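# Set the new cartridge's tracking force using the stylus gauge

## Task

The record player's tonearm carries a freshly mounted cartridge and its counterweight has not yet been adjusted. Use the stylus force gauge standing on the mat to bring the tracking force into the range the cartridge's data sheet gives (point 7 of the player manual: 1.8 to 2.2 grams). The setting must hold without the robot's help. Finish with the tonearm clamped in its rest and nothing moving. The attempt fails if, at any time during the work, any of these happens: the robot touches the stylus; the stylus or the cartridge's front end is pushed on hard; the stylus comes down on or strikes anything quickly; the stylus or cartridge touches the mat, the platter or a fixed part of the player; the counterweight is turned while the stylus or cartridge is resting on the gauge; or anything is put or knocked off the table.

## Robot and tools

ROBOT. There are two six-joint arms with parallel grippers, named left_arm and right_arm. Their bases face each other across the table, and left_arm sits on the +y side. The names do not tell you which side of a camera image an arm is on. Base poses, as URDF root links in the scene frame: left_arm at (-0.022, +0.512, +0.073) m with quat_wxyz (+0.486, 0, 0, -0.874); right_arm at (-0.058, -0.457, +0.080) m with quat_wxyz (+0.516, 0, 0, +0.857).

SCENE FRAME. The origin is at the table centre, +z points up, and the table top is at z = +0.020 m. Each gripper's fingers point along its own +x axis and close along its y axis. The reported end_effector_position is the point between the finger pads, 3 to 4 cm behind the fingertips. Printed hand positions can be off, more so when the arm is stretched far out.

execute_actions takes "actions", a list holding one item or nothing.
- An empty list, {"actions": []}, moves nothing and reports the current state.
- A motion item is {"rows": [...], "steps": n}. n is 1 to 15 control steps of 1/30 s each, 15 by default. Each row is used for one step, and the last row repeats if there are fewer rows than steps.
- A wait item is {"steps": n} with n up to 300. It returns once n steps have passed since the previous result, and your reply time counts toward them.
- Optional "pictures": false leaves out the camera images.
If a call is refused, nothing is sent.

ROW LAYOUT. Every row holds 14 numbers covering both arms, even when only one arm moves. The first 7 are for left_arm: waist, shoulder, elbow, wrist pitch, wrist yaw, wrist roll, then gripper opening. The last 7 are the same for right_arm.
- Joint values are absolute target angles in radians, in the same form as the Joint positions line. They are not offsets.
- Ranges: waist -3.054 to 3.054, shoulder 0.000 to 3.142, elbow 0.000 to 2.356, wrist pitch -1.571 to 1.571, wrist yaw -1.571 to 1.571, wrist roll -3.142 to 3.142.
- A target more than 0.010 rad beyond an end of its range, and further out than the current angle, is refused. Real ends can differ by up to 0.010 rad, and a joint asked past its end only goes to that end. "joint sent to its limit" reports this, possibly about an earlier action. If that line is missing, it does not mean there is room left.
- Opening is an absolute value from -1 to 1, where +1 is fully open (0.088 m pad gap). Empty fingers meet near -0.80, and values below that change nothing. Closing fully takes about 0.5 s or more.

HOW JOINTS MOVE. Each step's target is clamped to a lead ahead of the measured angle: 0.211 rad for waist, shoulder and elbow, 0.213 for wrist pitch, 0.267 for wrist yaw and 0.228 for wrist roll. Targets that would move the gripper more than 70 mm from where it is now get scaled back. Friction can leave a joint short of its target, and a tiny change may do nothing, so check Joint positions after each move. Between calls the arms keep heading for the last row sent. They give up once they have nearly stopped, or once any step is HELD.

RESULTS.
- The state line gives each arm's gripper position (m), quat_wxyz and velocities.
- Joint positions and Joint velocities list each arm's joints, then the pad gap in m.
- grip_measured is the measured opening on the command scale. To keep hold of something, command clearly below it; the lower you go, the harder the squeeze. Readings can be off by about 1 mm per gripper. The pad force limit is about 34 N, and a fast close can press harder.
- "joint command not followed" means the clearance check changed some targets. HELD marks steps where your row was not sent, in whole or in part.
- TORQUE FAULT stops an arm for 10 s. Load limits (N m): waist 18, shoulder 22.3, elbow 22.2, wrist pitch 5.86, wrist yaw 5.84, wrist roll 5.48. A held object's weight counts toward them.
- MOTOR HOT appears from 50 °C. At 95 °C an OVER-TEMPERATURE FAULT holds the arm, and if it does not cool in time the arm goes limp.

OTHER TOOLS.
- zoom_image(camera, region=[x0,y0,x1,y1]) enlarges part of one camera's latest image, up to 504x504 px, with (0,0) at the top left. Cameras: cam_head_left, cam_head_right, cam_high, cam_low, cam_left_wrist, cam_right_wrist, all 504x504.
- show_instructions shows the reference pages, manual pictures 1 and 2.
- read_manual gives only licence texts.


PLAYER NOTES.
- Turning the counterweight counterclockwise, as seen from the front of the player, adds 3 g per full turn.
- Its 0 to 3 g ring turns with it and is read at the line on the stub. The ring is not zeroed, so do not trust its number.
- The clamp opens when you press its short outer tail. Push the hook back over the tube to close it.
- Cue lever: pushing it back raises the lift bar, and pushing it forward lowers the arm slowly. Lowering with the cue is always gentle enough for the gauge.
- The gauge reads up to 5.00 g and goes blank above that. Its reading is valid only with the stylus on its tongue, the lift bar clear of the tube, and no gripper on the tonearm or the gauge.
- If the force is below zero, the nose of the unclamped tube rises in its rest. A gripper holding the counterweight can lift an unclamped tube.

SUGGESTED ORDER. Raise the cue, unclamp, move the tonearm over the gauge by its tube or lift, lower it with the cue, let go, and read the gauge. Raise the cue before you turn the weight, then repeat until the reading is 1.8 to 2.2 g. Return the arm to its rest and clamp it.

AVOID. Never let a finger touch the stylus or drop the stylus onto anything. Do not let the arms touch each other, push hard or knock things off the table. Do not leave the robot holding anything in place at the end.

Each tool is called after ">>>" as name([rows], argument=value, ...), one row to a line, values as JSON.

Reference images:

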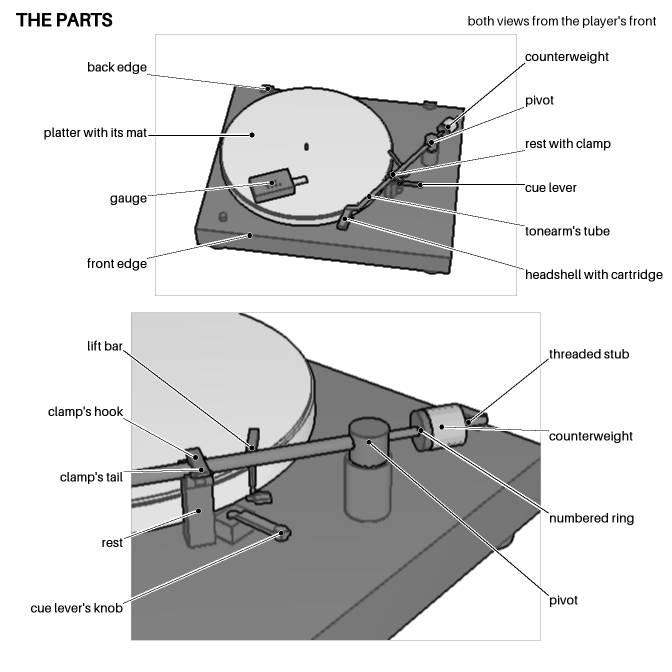

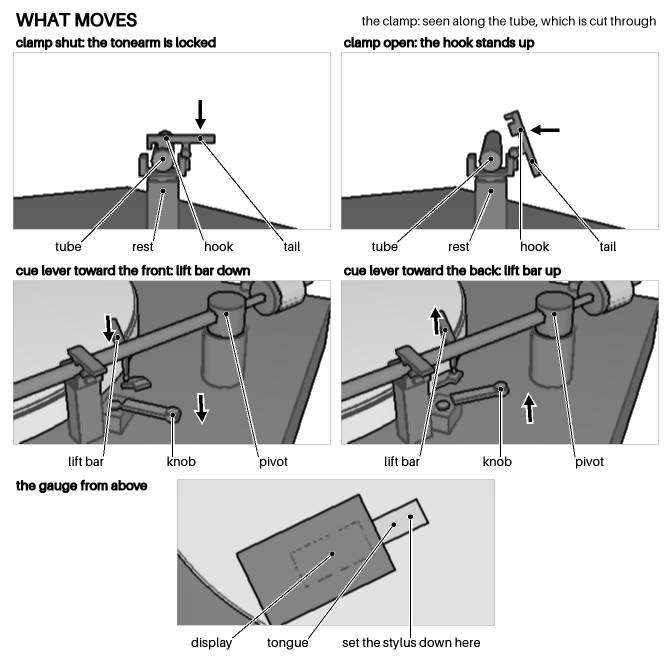

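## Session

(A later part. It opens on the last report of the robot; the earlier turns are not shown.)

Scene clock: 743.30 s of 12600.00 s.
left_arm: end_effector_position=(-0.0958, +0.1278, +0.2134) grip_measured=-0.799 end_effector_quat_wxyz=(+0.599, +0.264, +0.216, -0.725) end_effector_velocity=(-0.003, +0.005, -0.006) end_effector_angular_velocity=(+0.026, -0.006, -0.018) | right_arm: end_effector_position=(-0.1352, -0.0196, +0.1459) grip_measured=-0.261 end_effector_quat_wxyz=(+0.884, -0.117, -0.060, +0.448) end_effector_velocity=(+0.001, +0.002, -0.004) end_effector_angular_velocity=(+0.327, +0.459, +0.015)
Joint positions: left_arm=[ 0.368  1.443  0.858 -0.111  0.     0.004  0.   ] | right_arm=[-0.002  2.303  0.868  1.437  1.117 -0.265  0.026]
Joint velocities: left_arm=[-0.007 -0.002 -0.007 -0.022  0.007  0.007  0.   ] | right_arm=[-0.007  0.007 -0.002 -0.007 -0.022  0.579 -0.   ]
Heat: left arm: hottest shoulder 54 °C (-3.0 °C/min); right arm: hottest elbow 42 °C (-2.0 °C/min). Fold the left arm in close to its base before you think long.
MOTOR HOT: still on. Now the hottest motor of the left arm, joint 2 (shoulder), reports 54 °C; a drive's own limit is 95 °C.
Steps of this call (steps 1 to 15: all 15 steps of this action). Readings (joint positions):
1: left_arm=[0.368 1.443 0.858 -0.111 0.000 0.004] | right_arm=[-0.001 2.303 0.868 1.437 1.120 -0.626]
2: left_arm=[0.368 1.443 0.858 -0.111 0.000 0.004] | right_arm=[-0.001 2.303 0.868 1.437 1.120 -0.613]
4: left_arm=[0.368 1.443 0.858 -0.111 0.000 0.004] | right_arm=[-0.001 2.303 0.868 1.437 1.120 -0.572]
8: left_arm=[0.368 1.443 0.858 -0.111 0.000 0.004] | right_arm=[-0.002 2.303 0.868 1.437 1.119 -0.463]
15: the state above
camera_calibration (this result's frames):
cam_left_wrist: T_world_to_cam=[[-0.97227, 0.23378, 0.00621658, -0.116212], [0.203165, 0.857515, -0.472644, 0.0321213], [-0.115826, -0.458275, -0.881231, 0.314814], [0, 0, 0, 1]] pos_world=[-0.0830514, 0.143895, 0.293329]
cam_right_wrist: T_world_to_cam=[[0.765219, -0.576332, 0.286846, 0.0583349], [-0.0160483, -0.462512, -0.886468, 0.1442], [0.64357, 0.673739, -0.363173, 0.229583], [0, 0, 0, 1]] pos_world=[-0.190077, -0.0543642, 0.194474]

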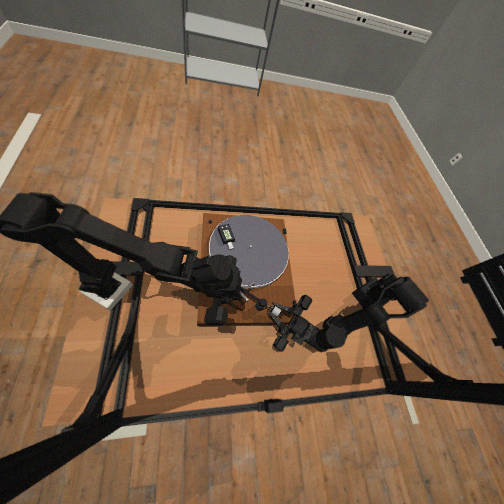

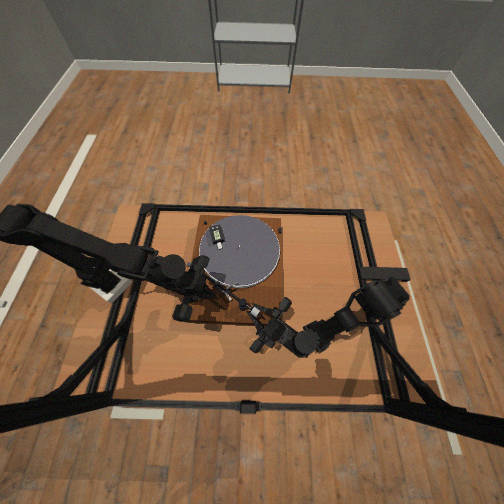

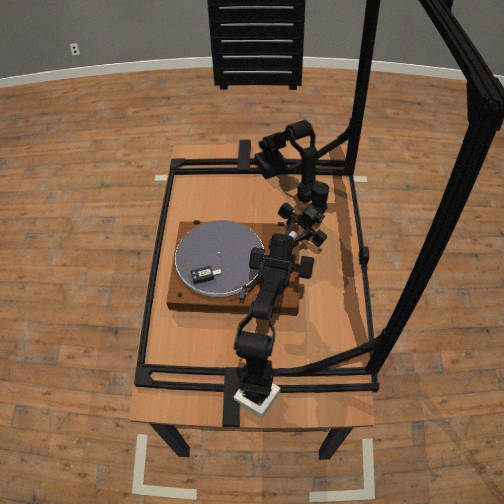

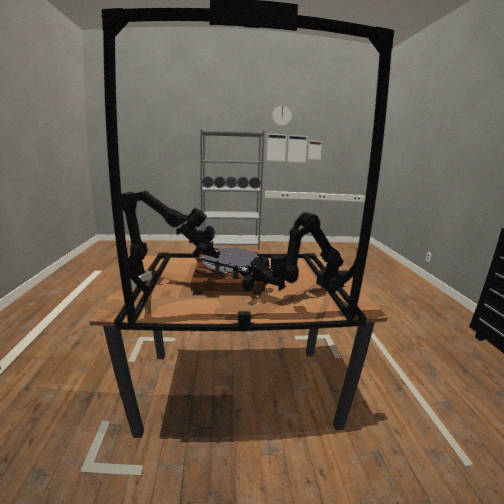

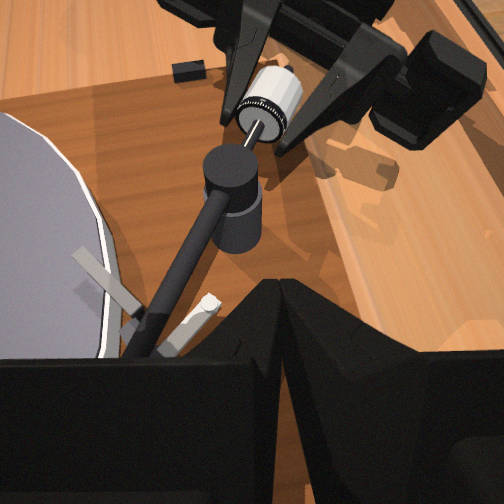

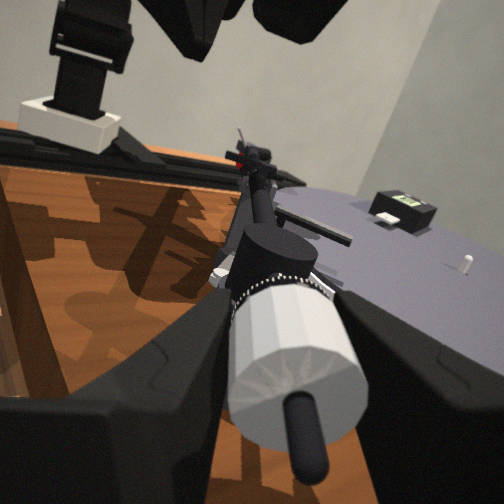

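Turning CCW. Continue to +0.25.

>>> execute_actions([
  {"rows":[[0.3665,1.4376,0.849,-0.109,0,0,-0.85,-0.003,2.312,0.875,1.435,1.112,-0.17,-0.31],[0.3665,1.4376,0.849,-0.109,0,0,-0.85,-0.003,2.312,0.875,1.435,1.112,-0.13,-0.31],[0.3665,1.4376,0.849,-0.109,0,0,-0.85,-0.003,2.312,0.875,1.435,1.112,-0.09,-0.31],[0.3665,1.4376,0.849,-0.109,0,0,-0.85,-0.003,2.312,0.875,1.435,1.112,-0.05,-0.31],[0.3665,1.4376,0.849,-0.109,0,0,-0.85,-0.003,2.312,0.875,1.435,1.112,-0.01,-0.31],[0.3665,1.4376,0.849,-0.109,0,0,-0.85,-0.003,2.312,0.875,1.435,1.112,0.03,-0.31],[0.3665,1.4376,0.849,-0.109,0,0,-0.85,-0.003,2.312,0.875,1.435,1.112,0.07,-0.31],[0.3665,1.4376,0.849,-0.109,0,0,-0.85,-0.003,2.312,0.875,1.435,1.112,0.11,-0.31],[0.3665,1.4376,0.849,-0.109,0,0,-0.85,-0.003,2.312,0.875,1.435,1.112,0.15,-0.31],[0.3665,1.4376,0.849,-0.109,0,0,-0.85,-0.003,2.312,0.875,1.435,1.112,0.19,-0.31],[0.3665,1.4376,0.849,-0.109,0,0,-0.85,-0.003,2.312,0.875,1.435,1.112,0.23,-0.31]],"steps":15},
], pictures=false)

>>> execute_actions([
  {"steps":10},
])

>>> zoom_image(camera="cam_left_wrist", region=[215, 55, 325, 160])

Scene clock: 749.97 s of 12600.00 s.
left_arm: end_effector_position=(-0.0958, +0.1279, +0.2130) grip_measured=-0.799 end_effector_quat_wxyz=(+0.599, +0.264, +0.216, -0.725) end_effector_velocity=(+0.002, +0.001, -0.001) end_effector_angular_velocity=(+0.005, -0.012, +0.003) | right_arm: end_effector_position=(-0.1349, -0.0192, +0.1452) grip_measured=-0.261 end_effector_quat_wxyz=(+0.889, +0.076, +0.039, +0.450) end_effector_velocity=(+0.001, +0.002, -0.006) end_effector_angular_velocity=(-0.032, -0.006, +0.015)
Joint positions: left_arm=[ 0.368  1.443  0.858 -0.111  0.     0.004  0.   ] | right_arm=[-0.004  2.303  0.868  1.432  1.115  0.173  0.026]
Joint velocities: left_arm=[ 0.002 -0.002 -0.002 -0.007 -0.007  0.007  0.   ] | right_arm=[-0.007 -0.002 -0.002 -0.051 -0.022  0.022 -0.   ]
Heat: left arm: hottest shoulder 53 °C (-4.1 °C/min); right arm: hottest elbow 41 °C (-3.0 °C/min). Fold the left arm in close to its base before you think long.
MOTOR HOT: still on. Now the hottest motor of the left arm, joint 2 (shoulder), reports 53 °C; a drive's own limit is 95 °C.
Steps of this call (steps 1 to 30: the robot went on to your last target; steps 31 to 90: nothing new was sent; then 3.17 s passed at rest; steps 91 to 105: all 15 steps of this action). Readings (joint positions):
91: left_arm=[0.368 1.443 0.858 -0.111 0.000 0.004] | right_arm=[-0.002 2.303 0.868 1.437 1.117 -0.206]
92: left_arm=[0.368 1.443 0.858 -0.111 0.000 0.004] | right_arm=[-0.002 2.303 0.868 1.437 1.117 -0.187]
94: left_arm=[0.368 1.443 0.858 -0.111 0.000 0.004] | right_arm=[-0.002 2.303 0.868 1.437 1.117 -0.130]
98: left_arm=[0.368 1.443 0.858 -0.111 0.000 0.004] | right_arm=[-0.003 2.303 0.868 1.438 1.116 0.014]
105: the state above

Scene clock: 750.30 s of 12600.00 s.
left_arm: end_effector_position=(-0.0958, +0.1279, +0.2130) grip_measured=-0.799 end_effector_quat_wxyz=(+0.599, +0.264, +0.216, -0.725) end_effector_velocity=(+0.002, +0.000, +0.001) end_effector_angular_velocity=(+0.001, -0.009, +0.019) | right_arm: end_effector_position=(-0.1349, -0.0192, +0.1448) grip_measured=-0.261 end_effector_quat_wxyz=(+0.889, +0.075, +0.039, +0.450) end_effector_velocity=(-0.002, +0.001, +0.001) end_effector_angular_velocity=(-0.007, -0.007, +0.010)
Joint positions: left_arm=[ 0.368  1.443  0.858 -0.111  0.     0.004  0.   ] | right_arm=[-0.004  2.303  0.868  1.429  1.115  0.175  0.026]
Joint velocities: left_arm=[-0.002 -0.002  0.002 -0.007 -0.022 -0.007  0.   ] | right_arm=[ 0.002 -0.002  0.002 -0.007 -0.007 -0.007 -0.   ]
Heat: left arm: hottest shoulder 53 °C (-4.0 °C/min); right arm: hottest elbow 41 °C (-3.0 °C/min). Fold the left arm in close to its base before you think long.
MOTOR HOT: still on. Now the hottest motor of the left arm, joint 2 (shoulder), reports 53 °C; a drive's own limit is 95 °C.
Steps of this call (steps 1 to 10: the robot went on to your last target). Readings (joint positions):
1: left_arm=[0.368 1.443 0.858 -0.111 0.000 0.004] | right_arm=[-0.004 2.303 0.868 1.431 1.115 0.173]
2: left_arm=[0.368 1.443 0.858 -0.111 0.000 0.004] | right_arm=[-0.004 2.303 0.868 1.431 1.115 0.174]
4: left_arm=[0.368 1.443 0.858 -0.111 0.000 0.004] | right_arm=[-0.004 2.303 0.868 1.430 1.115 0.174]
8: left_arm=[0.368 1.443 0.858 -0.111 0.000 0.004] | right_arm=[-0.004 2.303 0.868 1.429 1.115 0.175]
10: the state above
camera_calibration (this result's frames):
cam_left_wrist: T_world_to_cam=[[-0.972271, 0.233775, 0.00625277, -0.116225], [0.203233, 0.857868, -0.471973, 0.031642], [-0.1157, -0.457614, -0.881591, 0.314627], [0, 0, 0, 1]] pos_world=[-0.0830306, 0.144004, 0.293034]
cam_right_wrist: T_world_to_cam=[[0.791432, -0.594733, -0.141168, 0.123766], [-0.336622, -0.231291, -0.912793, 0.108382], [0.510217, 0.769933, -0.383251, 0.215446], [0, 0, 0, 1]] pos_world=[-0.171393, -0.0672036, 0.198972]

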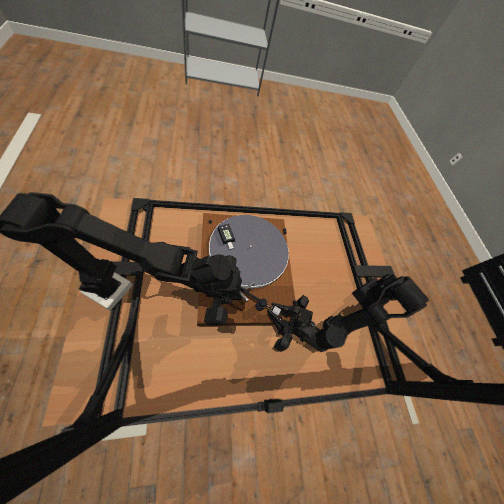

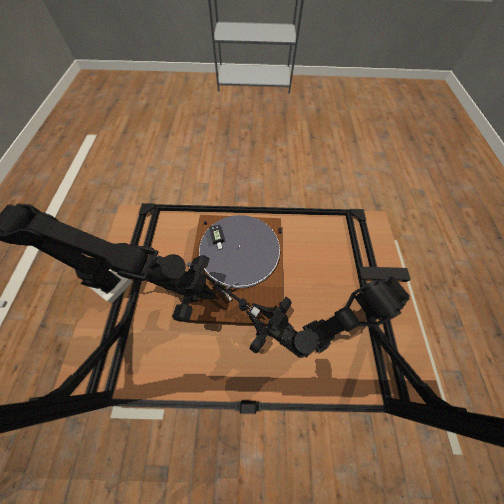

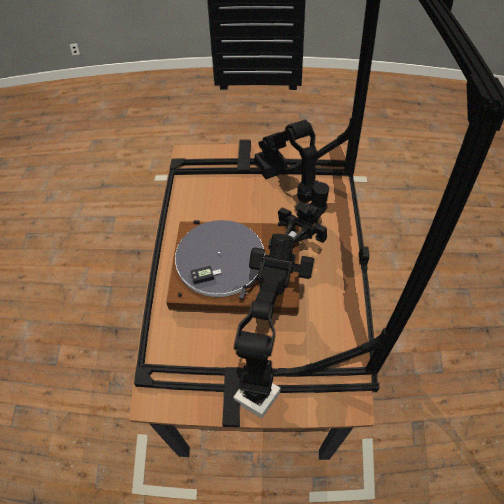

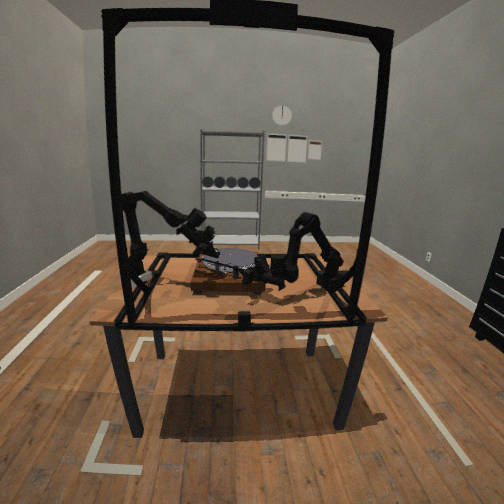

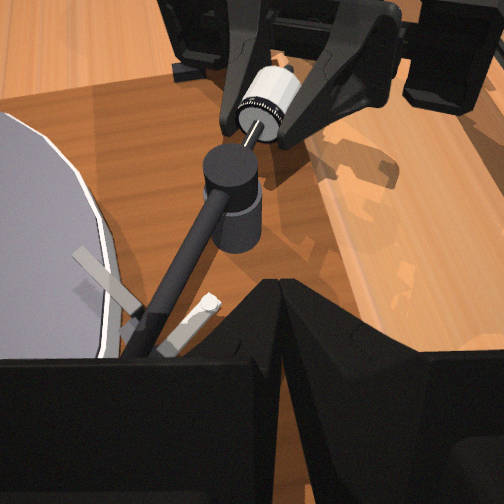

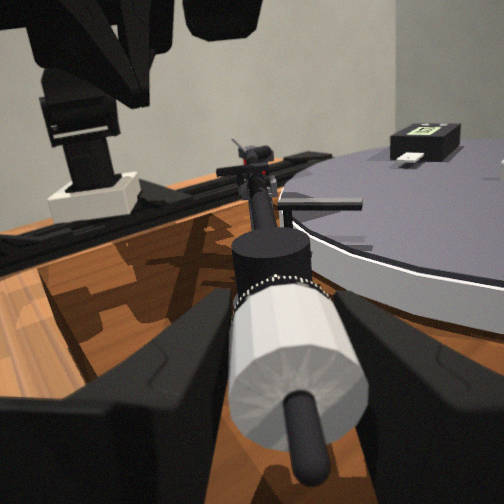

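Region (215, 55, 325, 160) of cam_left_wrist's 504x504 image, scaled by 4.582, with more detail than that image has; it fills the top 481 rows of this view, and the rest is white.

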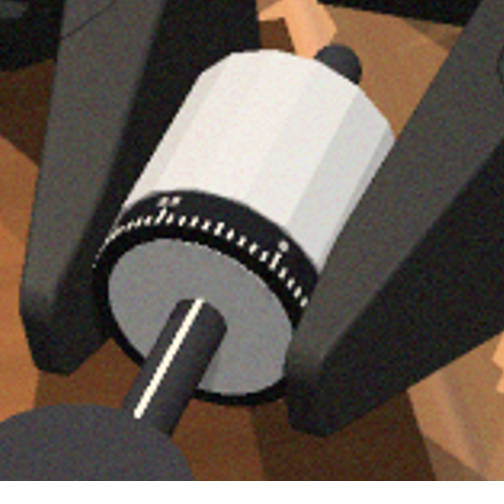

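>>> execute_actions([
  {"rows":[[0.3665,1.4376,0.849,-0.109,0,0,-0.85,-0.003,2.312,0.875,1.435,1.112,0.17,-0.2],[0.3665,1.4376,0.849,-0.109,0,0,-0.85,-0.003,2.312,0.875,1.435,1.112,0.17,-0.1],[0.3665,1.4376,0.849,-0.109,0,0,-0.85,-0.003,2.312,0.875,1.435,1.112,0.17,0.0]],"steps":10},
], pictures=false)

>>> execute_actions([
  {"rows":[[0.3665,1.4376,0.849,-0.109,0,0,-0.85,-0.003,2.312,0.875,1.435,1.112,-0.72,0.0]],"steps":15},
], pictures=false)

>>> execute_actions([
  {"rows":[[0.3665,1.4376,0.849,-0.109,0,0,-0.85,-0.003,2.312,0.875,1.435,1.112,-0.72,0.0],[0.3665,1.4376,0.849,-0.109,0,0,-0.85,-0.003,2.312,0.875,1.435,1.112,-0.72,0.0],[0.3665,1.4376,0.849,-0.109,0,0,-0.85,-0.003,2.312,0.875,1.435,1.112,-0.72,0.0],[0.3665,1.4376,0.849,-0.109,0,0,-0.85,-0.003,2.312,0.875,1.435,1.112,-0.72,0.0],[0.3665,1.4376,0.849,-0.109,0,0,-0.85,-0.003,2.312,0.875,1.435,1.112,-0.72,0.0],[0.3665,1.4376,0.849,-0.109,0,0,-0.85,-0.003,2.312,0.875,1.435,1.112,-0.72,-0.08],[0.3665,1.4376,0.849,-0.109,0,0,-0.85,-0.003,2.312,0.875,1.435,1.112,-0.72,-0.14],[0.3665,1.4376,0.849,-0.109,0,0,-0.85,-0.003,2.312,0.875,1.435,1.112,-0.72,-0.19],[0.3665,1.4376,0.849,-0.109,0,0,-0.85,-0.003,2.312,0.875,1.435,1.112,-0.72,-0.22],[0.3665,1.4376,0.849,-0.109,0,0,-0.85,-0.003,2.312,0.875,1.435,1.112,-0.72,-0.25],[0.3665,1.4376,0.849,-0.109,0,0,-0.85,-0.003,2.312,0.875,1.435,1.112,-0.72,-0.28],[0.3665,1.4376,0.849,-0.109,0,0,-0.85,-0.003,2.312,0.875,1.435,1.112,-0.72,-0.31]],"steps":15},
])

>>> zoom_image(camera="cam_left_wrist", region=[215, 55, 325, 160])

Scene clock: 761.20 s of 12600.00 s.
left_arm: end_effector_position=(-0.0957, +0.1280, +0.2130) grip_measured=-0.799 end_effector_quat_wxyz=(+0.599, +0.264, +0.216, -0.725) end_effector_velocity=(+0.003, +0.001, +0.001) end_effector_angular_velocity=(+0.003, +0.002, +0.029) | right_arm: end_effector_position=(-0.1351, -0.0186, +0.1465) grip_measured=-0.012 end_effector_quat_wxyz=(+0.889, +0.079, +0.039, +0.450) end_effector_velocity=(+0.000, +0.000, -0.001) end_effector_angular_velocity=(-0.011, -0.009, +0.005)
Joint positions: left_arm=[ 0.368  1.443  0.857 -0.111  0.     0.004  0.   ] | right_arm=[-0.004  2.303  0.871  1.436  1.116  0.173  0.038]
Joint velocities: left_arm=[-0.002 -0.007 -0.002 -0.007 -0.022 -0.022  0.   ] | right_arm=[-0.002 -0.002 -0.002 -0.007 -0.007 -0.007  0.006]
Heat: left arm: hottest shoulder 53 °C (-4.0 °C/min); right arm: hottest wrist pitch 42 °C (-2.0 °C/min). Fold the left arm in close to its base before you think long.
MOTOR HOT: still on. Now the hottest motor of the left arm, joint 2 (shoulder), reports 53 °C; a drive's own limit is 95 °C.
Steps of this call (steps 1 to 15: the robot went on to your last target; steps 16 to 90: nothing new was sent; then 7.57 s passed at rest; steps 91 to 100: all 10 steps of this action). Readings (joint positions):
91: left_arm=[0.368 1.443 0.857 -0.111 0.000 0.004] | right_arm=[-0.004 2.303 0.869 1.431 1.116 0.176]
92: left_arm=[0.368 1.443 0.857 -0.111 0.000 0.004] | right_arm=[-0.004 2.303 0.869 1.435 1.117 0.180]
94: left_arm=[0.368 1.443 0.857 -0.111 0.000 0.004] | right_arm=[-0.004 2.303 0.871 1.436 1.117 0.179]
98: left_arm=[0.368 1.443 0.857 -0.111 0.000 0.004] | right_arm=[-0.004 2.303 0.871 1.436 1.116 0.174]
100: the state above

Scene clock: 761.70 s of 12600.00 s.
left_arm: end_effector_position=(-0.0957, +0.1280, +0.2130) grip_measured=-0.799 end_effector_quat_wxyz=(+0.599, +0.264, +0.216, -0.725) end_effector_velocity=(+0.001, +0.006, -0.006) end_effector_angular_velocity=(+0.036, -0.006, +0.008) | right_arm: end_effector_position=(-0.1352, -0.0186, +0.1464) grip_measured=+0.000 end_effector_quat_wxyz=(+0.842, -0.294, -0.150, +0.426) end_effector_velocity=(+0.002, +0.002, +0.001) end_effector_angular_velocity=(-0.301, -0.401, -0.001)
Joint positions: left_arm=[ 0.368  1.443  0.857 -0.111  0.     0.004  0.   ] | right_arm=[-0.004  2.304  0.872  1.437  1.116 -0.676  0.039]
Joint velocities: left_arm=[-0.002 -0.002 -0.002 -0.037 -0.007 -0.007  0.   ] | right_arm=[-0.007 -0.007  0.002 -0.022 -0.007 -0.491  0.   ]
Heat: left arm: hottest shoulder 53 °C (-4.0 °C/min); right arm: hottest wrist pitch 42 °C (-2.0 °C/min). Fold the left arm in close to its base before you think long.
MOTOR HOT: still on. Now the hottest motor of the left arm, joint 2 (shoulder), reports 53 °C; a drive's own limit is 95 °C.
Steps of this call (steps 1 to 15: all 15 steps of this action). Readings (joint positions):
1: left_arm=[0.368 1.443 0.857 -0.111 0.000 0.004] | right_arm=[-0.004 2.303 0.871 1.436 1.115 0.114]
2: left_arm=[0.368 1.443 0.857 -0.111 0.000 0.004] | right_arm=[-0.004 2.303 0.871 1.436 1.115 0.046]
4: left_arm=[0.368 1.443 0.857 -0.111 0.000 0.004] | right_arm=[-0.004 2.304 0.871 1.436 1.115 -0.086]
8: left_arm=[0.368 1.443 0.857 -0.111 0.000 0.004] | right_arm=[-0.004 2.304 0.871 1.436 1.115 -0.352]
15: the state above

Scene clock: 762.20 s of 12600.00 s.
left_arm: end_effector_position=(-0.0957, +0.1280, +0.2130) grip_measured=-0.799 end_effector_quat_wxyz=(+0.599, +0.264, +0.216, -0.725) end_effector_velocity=(-0.004, +0.000, +0.001) end_effector_angular_velocity=(-0.003, +0.023, +0.001) | right_arm: end_effector_position=(-0.1350, -0.0187, +0.1462) grip_measured=-0.267 end_effector_quat_wxyz=(+0.837, -0.311, -0.158, +0.423) end_effector_velocity=(-0.002, +0.000, -0.001) end_effector_angular_velocity=(-0.011, -0.009, +0.010)
Joint positions: left_arm=[ 0.368  1.443  0.857 -0.111  0.     0.004  0.   ] | right_arm=[-0.004  2.304  0.872  1.437  1.117 -0.716  0.026]
Joint velocities: left_arm=[-0.007 -0.002 -0.002  0.007  0.007 -0.022  0.   ] | right_arm=[ 0.002 -0.002 -0.002 -0.007 -0.007 -0.007 -0.   ]
Heat: left arm: hottest shoulder 53 °C (-4.0 °C/min); right arm: hottest wrist pitch 42 °C (-2.0 °C/min). Fold the left arm in close to its base before you think long.
MOTOR HOT: still on. Now the hottest motor of the left arm, joint 2 (shoulder), reports 53 °C; a drive's own limit is 95 °C.
Steps of this call (steps 1 to 15: all 15 steps of this action). Readings (joint positions):
1: left_arm=[0.368 1.443 0.857 -0.111 0.000 0.004] | right_arm=[-0.004 2.304 0.872 1.437 1.116 -0.688]
2: left_arm=[0.368 1.443 0.857 -0.111 0.000 0.004] | right_arm=[-0.004 2.304 0.872 1.437 1.116 -0.696]
4: left_arm=[0.368 1.443 0.857 -0.111 0.000 0.004] | right_arm=[-0.004 2.304 0.872 1.437 1.116 -0.706]
8: left_arm=[0.368 1.443 0.857 -0.111 0.000 0.004] | right_arm=[-0.004 2.304 0.872 1.437 1.116 -0.713]
15: the state above
camera_calibration (this result's frames):
cam_left_wrist: T_world_to_cam=[[-0.972326, 0.233537, 0.00654494, -0.116267], [0.202887, 0.857944, -0.471984, 0.0315076], [-0.115841, -0.457594, -0.881583, 0.314645], [0, 0, 0, 1]] pos_world=[-0.0829928, 0.144101, 0.293018]
cam_right_wrist: T_world_to_cam=[[0.587125, -0.447835, 0.674336, -0.019712], [0.27273, -0.674895, -0.685664, 0.150549], [0.76217, 0.586482, -0.274109, 0.230297], [0, 0, 0, 1]] pos_world=[-0.205012, -0.0422881, 0.179645]

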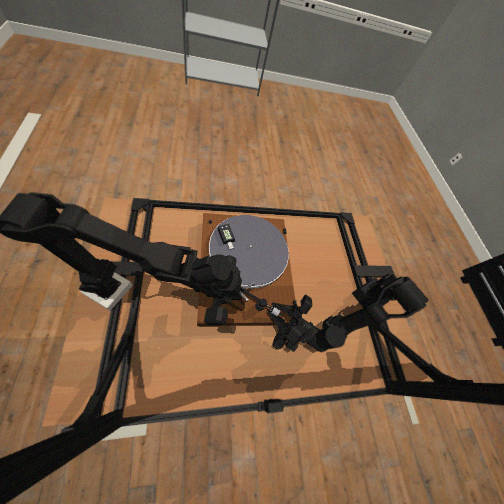

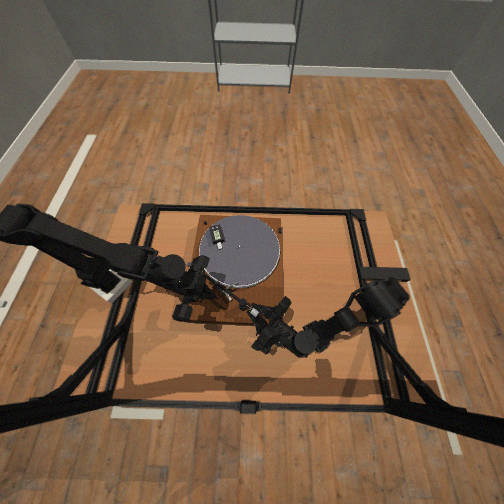

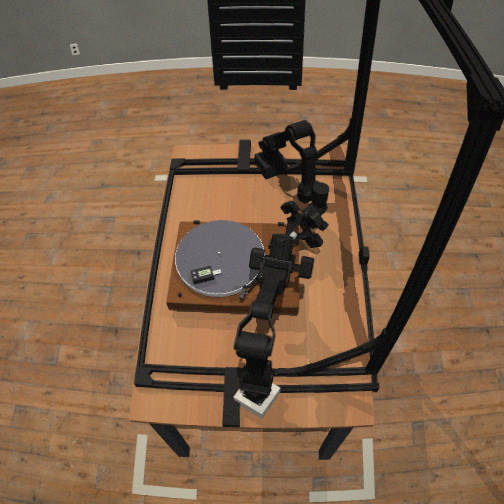

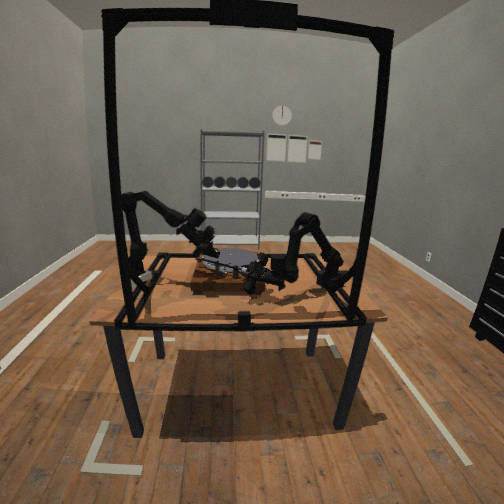

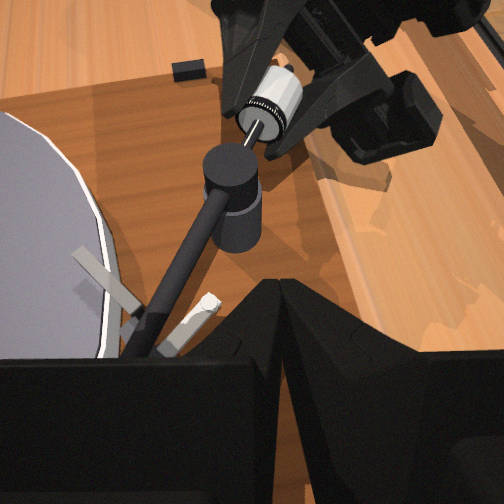

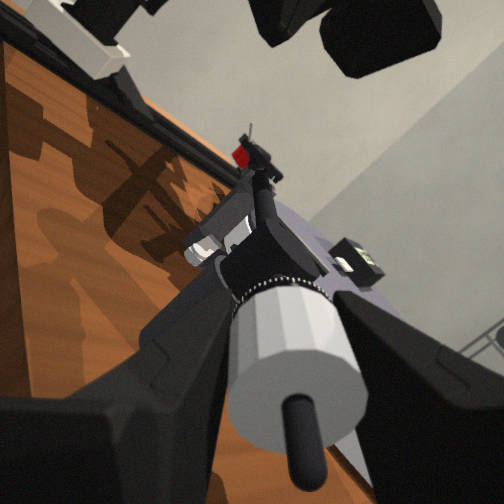

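Region (215, 55, 325, 160) of cam_left_wrist's 504x504 image, scaled by 4.582, with more detail than that image has; it fills the top 481 rows of this view, and the rest is white.

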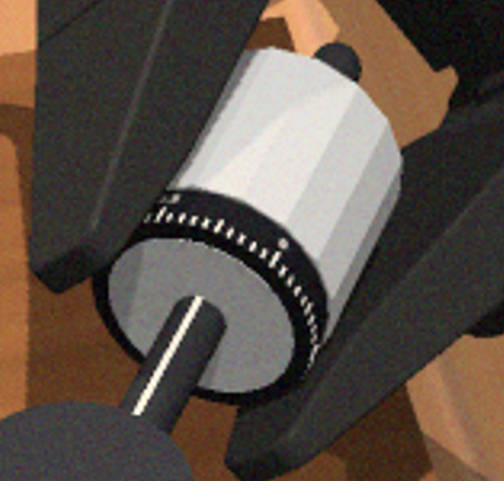

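>>> execute_actions([
  {"rows":[[0.3665,1.4376,0.849,-0.109,0,0,-0.85,-0.003,2.312,0.875,1.435,1.112,-0.68,-0.31],[0.3665,1.4376,0.849,-0.109,0,0,-0.85,-0.003,2.312,0.875,1.435,1.112,-0.64,-0.31],[0.3665,1.4376,0.849,-0.109,0,0,-0.85,-0.003,2.312,0.875,1.435,1.112,-0.6,-0.31],[0.3665,1.4376,0.849,-0.109,0,0,-0.85,-0.003,2.312,0.875,1.435,1.112,-0.56,-0.31],[0.3665,1.4376,0.849,-0.109,0,0,-0.85,-0.003,2.312,0.875,1.435,1.112,-0.52,-0.31],[0.3665,1.4376,0.849,-0.109,0,0,-0.85,-0.003,2.312,0.875,1.435,1.112,-0.48,-0.31],[0.3665,1.4376,0.849,-0.109,0,0,-0.85,-0.003,2.312,0.875,1.435,1.112,-0.44,-0.31],[0.3665,1.4376,0.849,-0.109,0,0,-0.85,-0.003,2.312,0.875,1.435,1.112,-0.4,-0.31],[0.3665,1.4376,0.849,-0.109,0,0,-0.85,-0.003,2.312,0.875,1.435,1.112,-0.36,-0.31],[0.3665,1.4376,0.849,-0.109,0,0,-0.85,-0.003,2.312,0.875,1.435,1.112,-0.32,-0.31],[0.3665,1.4376,0.849,-0.109,0,0,-0.85,-0.003,2.312,0.875,1.435,1.112,-0.28,-0.31],[0.3665,1.4376,0.849,-0.109,0,0,-0.85,-0.003,2.312,0.875,1.435,1.112,-0.24,-0.31],[0.3665,1.4376,0.849,-0.109,0,0,-0.85,-0.003,2.312,0.875,1.435,1.112,-0.2,-0.31],[0.3665,1.4376,0.849,-0.109,0,0,-0.85,-0.003,2.312,0.875,1.435,1.112,-0.16,-0.31],[0.3665,1.4376,0.849,-0.109,0,0,-0.85,-0.003,2.312,0.875,1.435,1.112,-0.12,-0.31]],"steps":15},
], pictures=false)

>>> execute_actions([
  {"rows":[[0.3665,1.4376,0.849,-0.109,0,0,-0.85,-0.003,2.312,0.875,1.435,1.112,-0.08,-0.31],[0.3665,1.4376,0.849,-0.109,0,0,-0.85,-0.003,2.312,0.875,1.435,1.112,-0.04,-0.31],[0.3665,1.4376,0.849,-0.109,0,0,-0.85,-0.003,2.312,0.875,1.435,1.112,0.0,-0.31],[0.3665,1.4376,0.849,-0.109,0,0,-0.85,-0.003,2.312,0.875,1.435,1.112,0.04,-0.31],[0.3665,1.4376,0.849,-0.109,0,0,-0.85,-0.003,2.312,0.875,1.435,1.112,0.08,-0.31],[0.3665,1.4376,0.849,-0.109,0,0,-0.85,-0.003,2.312,0.875,1.435,1.112,0.12,-0.31],[0.3665,1.4376,0.849,-0.109,0,0,-0.85,-0.003,2.312,0.875,1.435,1.112,0.15,-0.31]],"steps":15},
], pictures=false)

>>> execute_actions([
  {"rows":[[0.3665,1.4376,0.849,-0.109,0,0,-0.85,-0.003,2.312,0.875,1.435,1.112,0.15,-0.31],[0.3665,1.4376,0.849,-0.109,0,0,-0.85,-0.003,2.312,0.875,1.435,1.112,0.15,-0.31],[0.3665,1.4376,0.849,-0.109,0,0,-0.85,-0.003,2.312,0.875,1.435,1.112,0.15,-0.31],[0.3665,1.4376,0.849,-0.109,0,0,-0.85,-0.003,2.312,0.875,1.435,1.112,0.14,-0.2],[0.3665,1.4376,0.849,-0.109,0,0,-0.85,-0.003,2.312,0.875,1.435,1.112,0.14,-0.1],[0.3665,1.4376,0.849,-0.109,0,0,-0.85,-0.003,2.312,0.875,1.435,1.112,0.14,0.05]],"steps":15},
])

>>> zoom_image(camera="cam_left_wrist", region=[215, 55, 325, 160])

Scene clock: 779.90 s of 12600.00 s.
left_arm: end_effector_position=(-0.0957, +0.1281, +0.2129) grip_measured=-0.799 end_effector_quat_wxyz=(+0.599, +0.264, +0.217, -0.725) end_effector_velocity=(+0.000, +0.002, -0.001) end_effector_angular_velocity=(+0.005, -0.012, -0.002) | right_arm: end_effector_position=(-0.1347, -0.0183, +0.1463) grip_measured=-0.268 end_effector_quat_wxyz=(+0.887, -0.096, -0.050, +0.449) end_effector_velocity=(+0.003, -0.000, -0.002) end_effector_angular_velocity=(+0.704, +0.969, +0.003)
Joint positions: left_arm=[ 0.368  1.443  0.857 -0.111  0.     0.004  0.   ] | right_arm=[-0.005  2.304  0.872  1.437  1.114 -0.221  0.026]
Joint velocities: left_arm=[-0.002 -0.002 -0.002 -0.007 -0.007  0.007  0.   ] | right_arm=[-0.007 -0.002 -0.007 -0.007 -0.007  1.209 -0.   ]
Heat: left arm: hottest shoulder 52 °C (-4.0 °C/min); right arm: hottest wrist pitch 41 °C (-2.0 °C/min). Fold the left arm in close to its base before you think long.
MOTOR HOT: still on. Now the hottest motor of the left arm, joint 2 (shoulder), reports 52 °C; a drive's own limit is 95 °C.
Steps of this call (steps 1 to 15: the robot went on to your last target; steps 16 to 90: nothing new was sent; then 14.20 s passed at rest; steps 91 to 105: all 15 steps of this action). Readings (joint positions):
91: left_arm=[0.368 1.443 0.857 -0.111 0.000 0.004] | right_arm=[-0.004 2.304 0.872 1.437 1.117 -0.713]
92: left_arm=[0.368 1.443 0.857 -0.111 0.000 0.004] | right_arm=[-0.004 2.304 0.872 1.437 1.117 -0.696]
94: left_arm=[0.368 1.443 0.857 -0.111 0.000 0.004] | right_arm=[-0.004 2.304 0.872 1.437 1.117 -0.639]
98: left_arm=[0.368 1.443 0.857 -0.111 0.000 0.004] | right_arm=[-0.004 2.304 0.872 1.437 1.116 -0.498]
105: the state above

Scene clock: 780.40 s of 12600.00 s.
left_arm: end_effector_position=(-0.0957, +0.1281, +0.2130) grip_measured=-0.799 end_effector_quat_wxyz=(+0.599, +0.264, +0.216, -0.725) end_effector_velocity=(+0.002, -0.001, -0.001) end_effector_angular_velocity=(-0.002, +0.003, +0.029) | right_arm: end_effector_position=(-0.1344, -0.0181, +0.1462) grip_measured=-0.268 end_effector_quat_wxyz=(+0.890, +0.064, +0.032, +0.451) end_effector_velocity=(-0.000, -0.000, -0.001) end_effector_angular_velocity=(+0.015, +0.033, -0.005)
Joint positions: left_arm=[ 0.368  1.442  0.857 -0.111  0.     0.004  0.   ] | right_arm=[-0.006  2.304  0.872  1.437  1.112  0.139  0.026]
Joint velocities: left_arm=[-0.002  0.002 -0.002  0.007 -0.022 -0.022  0.   ] | right_arm=[ 0.002 -0.002  0.002 -0.022  0.007  0.051 -0.   ]
Heat: left arm: hottest shoulder 52 °C (-4.1 °C/min); right arm: hottest wrist pitch 41 °C (-2.0 °C/min). Fold the left arm in close to its base before you think long.
MOTOR HOT: still on. Now the hottest motor of the left arm, joint 2 (shoulder), reports 52 °C; a drive's own limit is 95 °C.
Steps of this call (steps 1 to 15: all 15 steps of this action). Readings (joint positions):
1: left_arm=[0.368 1.443 0.857 -0.111 0.000 0.004] | right_arm=[-0.005 2.304 0.872 1.437 1.114 -0.181]
2: left_arm=[0.368 1.443 0.857 -0.111 0.000 0.004] | right_arm=[-0.005 2.304 0.872 1.437 1.114 -0.141]
4: left_arm=[0.368 1.442 0.857 -0.111 0.000 0.004] | right_arm=[-0.006 2.304 0.872 1.437 1.113 -0.061]
8: left_arm=[0.368 1.442 0.857 -0.111 0.000 0.004] | right_arm=[-0.006 2.304 0.872 1.437 1.112 0.084]
15: the state above

Scene clock: 780.90 s of 12600.00 s.
left_arm: end_effector_position=(-0.0957, +0.1282, +0.2129) grip_measured=-0.799 end_effector_quat_wxyz=(+0.599, +0.264, +0.217, -0.725) end_effector_velocity=(+0.000, +0.001, -0.003) end_effector_angular_velocity=(+0.014, +0.010, +0.017) | right_arm: end_effector_position=(-0.1347, -0.0181, +0.1460) grip_measured=+0.043 end_effector_quat_wxyz=(+0.889, +0.065, +0.032, +0.451) end_effector_velocity=(-0.002, +0.001, +0.001) end_effector_angular_velocity=(-0.015, -0.019, +0.010)
Joint positions: left_arm=[ 0.368  1.442  0.856 -0.111  0.     0.004  0.   ] | right_arm=[-0.005  2.304  0.872  1.436  1.112  0.143  0.041]
Joint velocities: left_arm=[-0.002  0.002 -0.002 -0.007 -0.007 -0.022  0.   ] | right_arm=[ 0.002 -0.002  0.002 -0.007 -0.007 -0.022  0.003]
Heat: left arm: hottest shoulder 52 °C (-4.0 °C/min); right arm: hottest wrist pitch 41 °C (-2.0 °C/min). Fold the left arm in close to its base before you think long.
MOTOR HOT: still on. Now the hottest motor of the left arm, joint 2 (shoulder), reports 52 °C; a drive's own limit is 95 °C.
Steps of this call (steps 1 to 15: all 15 steps of this action). Readings (joint positions):
1: left_arm=[0.368 1.442 0.857 -0.111 0.000 0.004] | right_arm=[-0.006 2.304 0.872 1.437 1.112 0.141]
2: left_arm=[0.368 1.442 0.857 -0.111 0.000 0.004] | right_arm=[-0.006 2.304 0.872 1.437 1.112 0.142]
4: left_arm=[0.368 1.442 0.857 -0.111 0.000 0.004] | right_arm=[-0.006 2.304 0.872 1.437 1.112 0.143]
8: left_arm=[0.368 1.442 0.856 -0.111 0.000 0.004] | right_arm=[-0.005 2.304 0.872 1.436 1.112 0.143]
15: the state above
camera_calibration (this result's frames):
cam_left_wrist: T_world_to_cam=[[-0.972326, 0.233534, 0.00656294, -0.116278], [0.202921, 0.858121, -0.471648, 0.031174], [-0.115778, -0.457264, -0.881763, 0.314587], [0, 0, 0, 1]] pos_world=[-0.0829637, 0.144253, 0.292858]
cam_right_wrist: T_world_to_cam=[[0.794656, -0.595488, -0.117969, 0.121479], [-0.316945, -0.24124, -0.917251, 0.112932], [0.517753, 0.766288, -0.38044, 0.215563], [0, 0, 0, 1]] pos_world=[-0.172349, -0.0656005, 0.199926]

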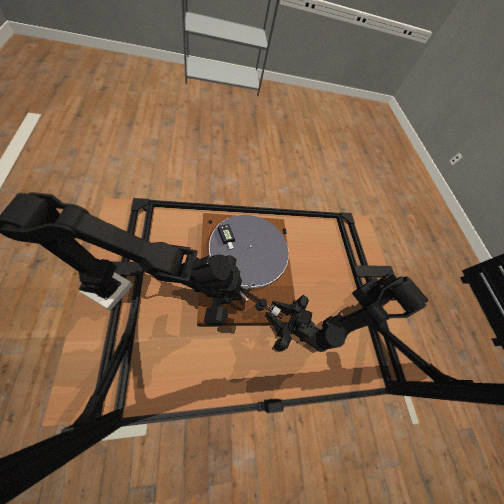

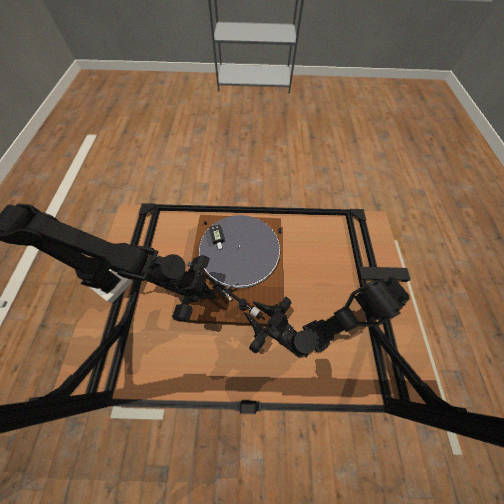

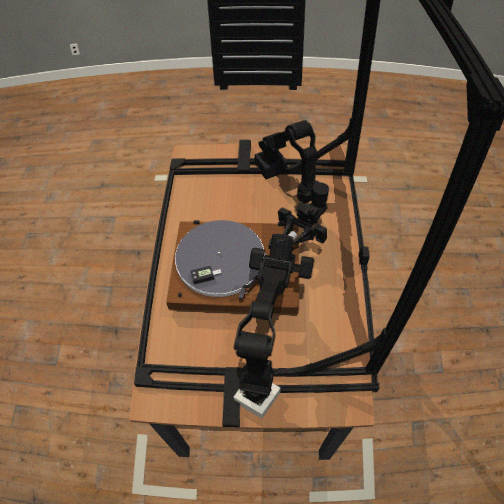

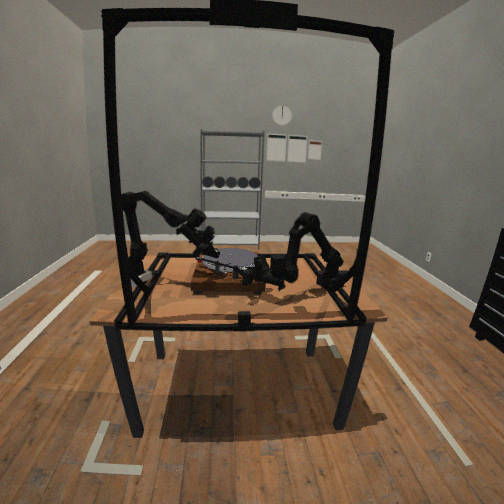

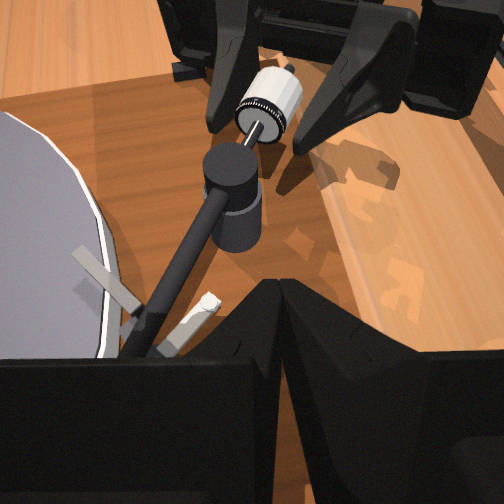

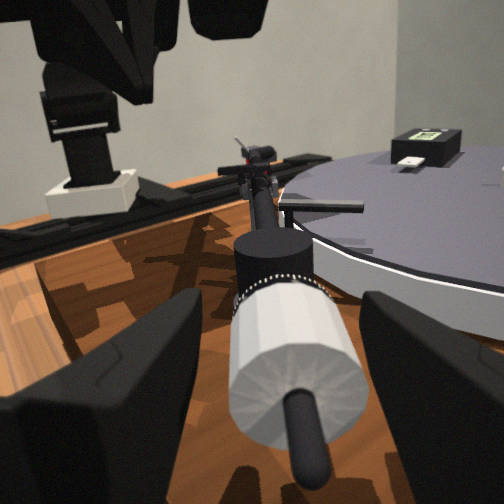

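Region (215, 55, 325, 160) of cam_left_wrist's 504x504 image, scaled by 4.582, with more detail than that image has; it fills the top 481 rows of this view, and the rest is white.

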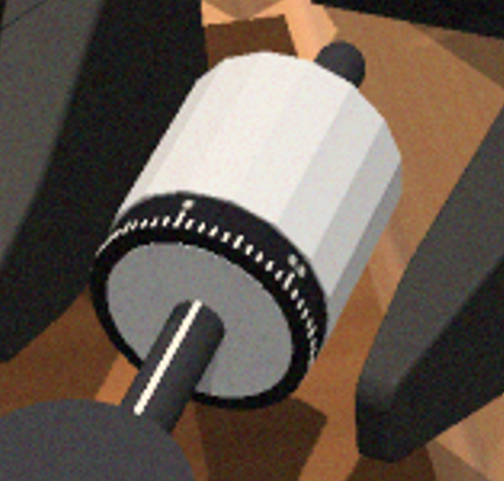

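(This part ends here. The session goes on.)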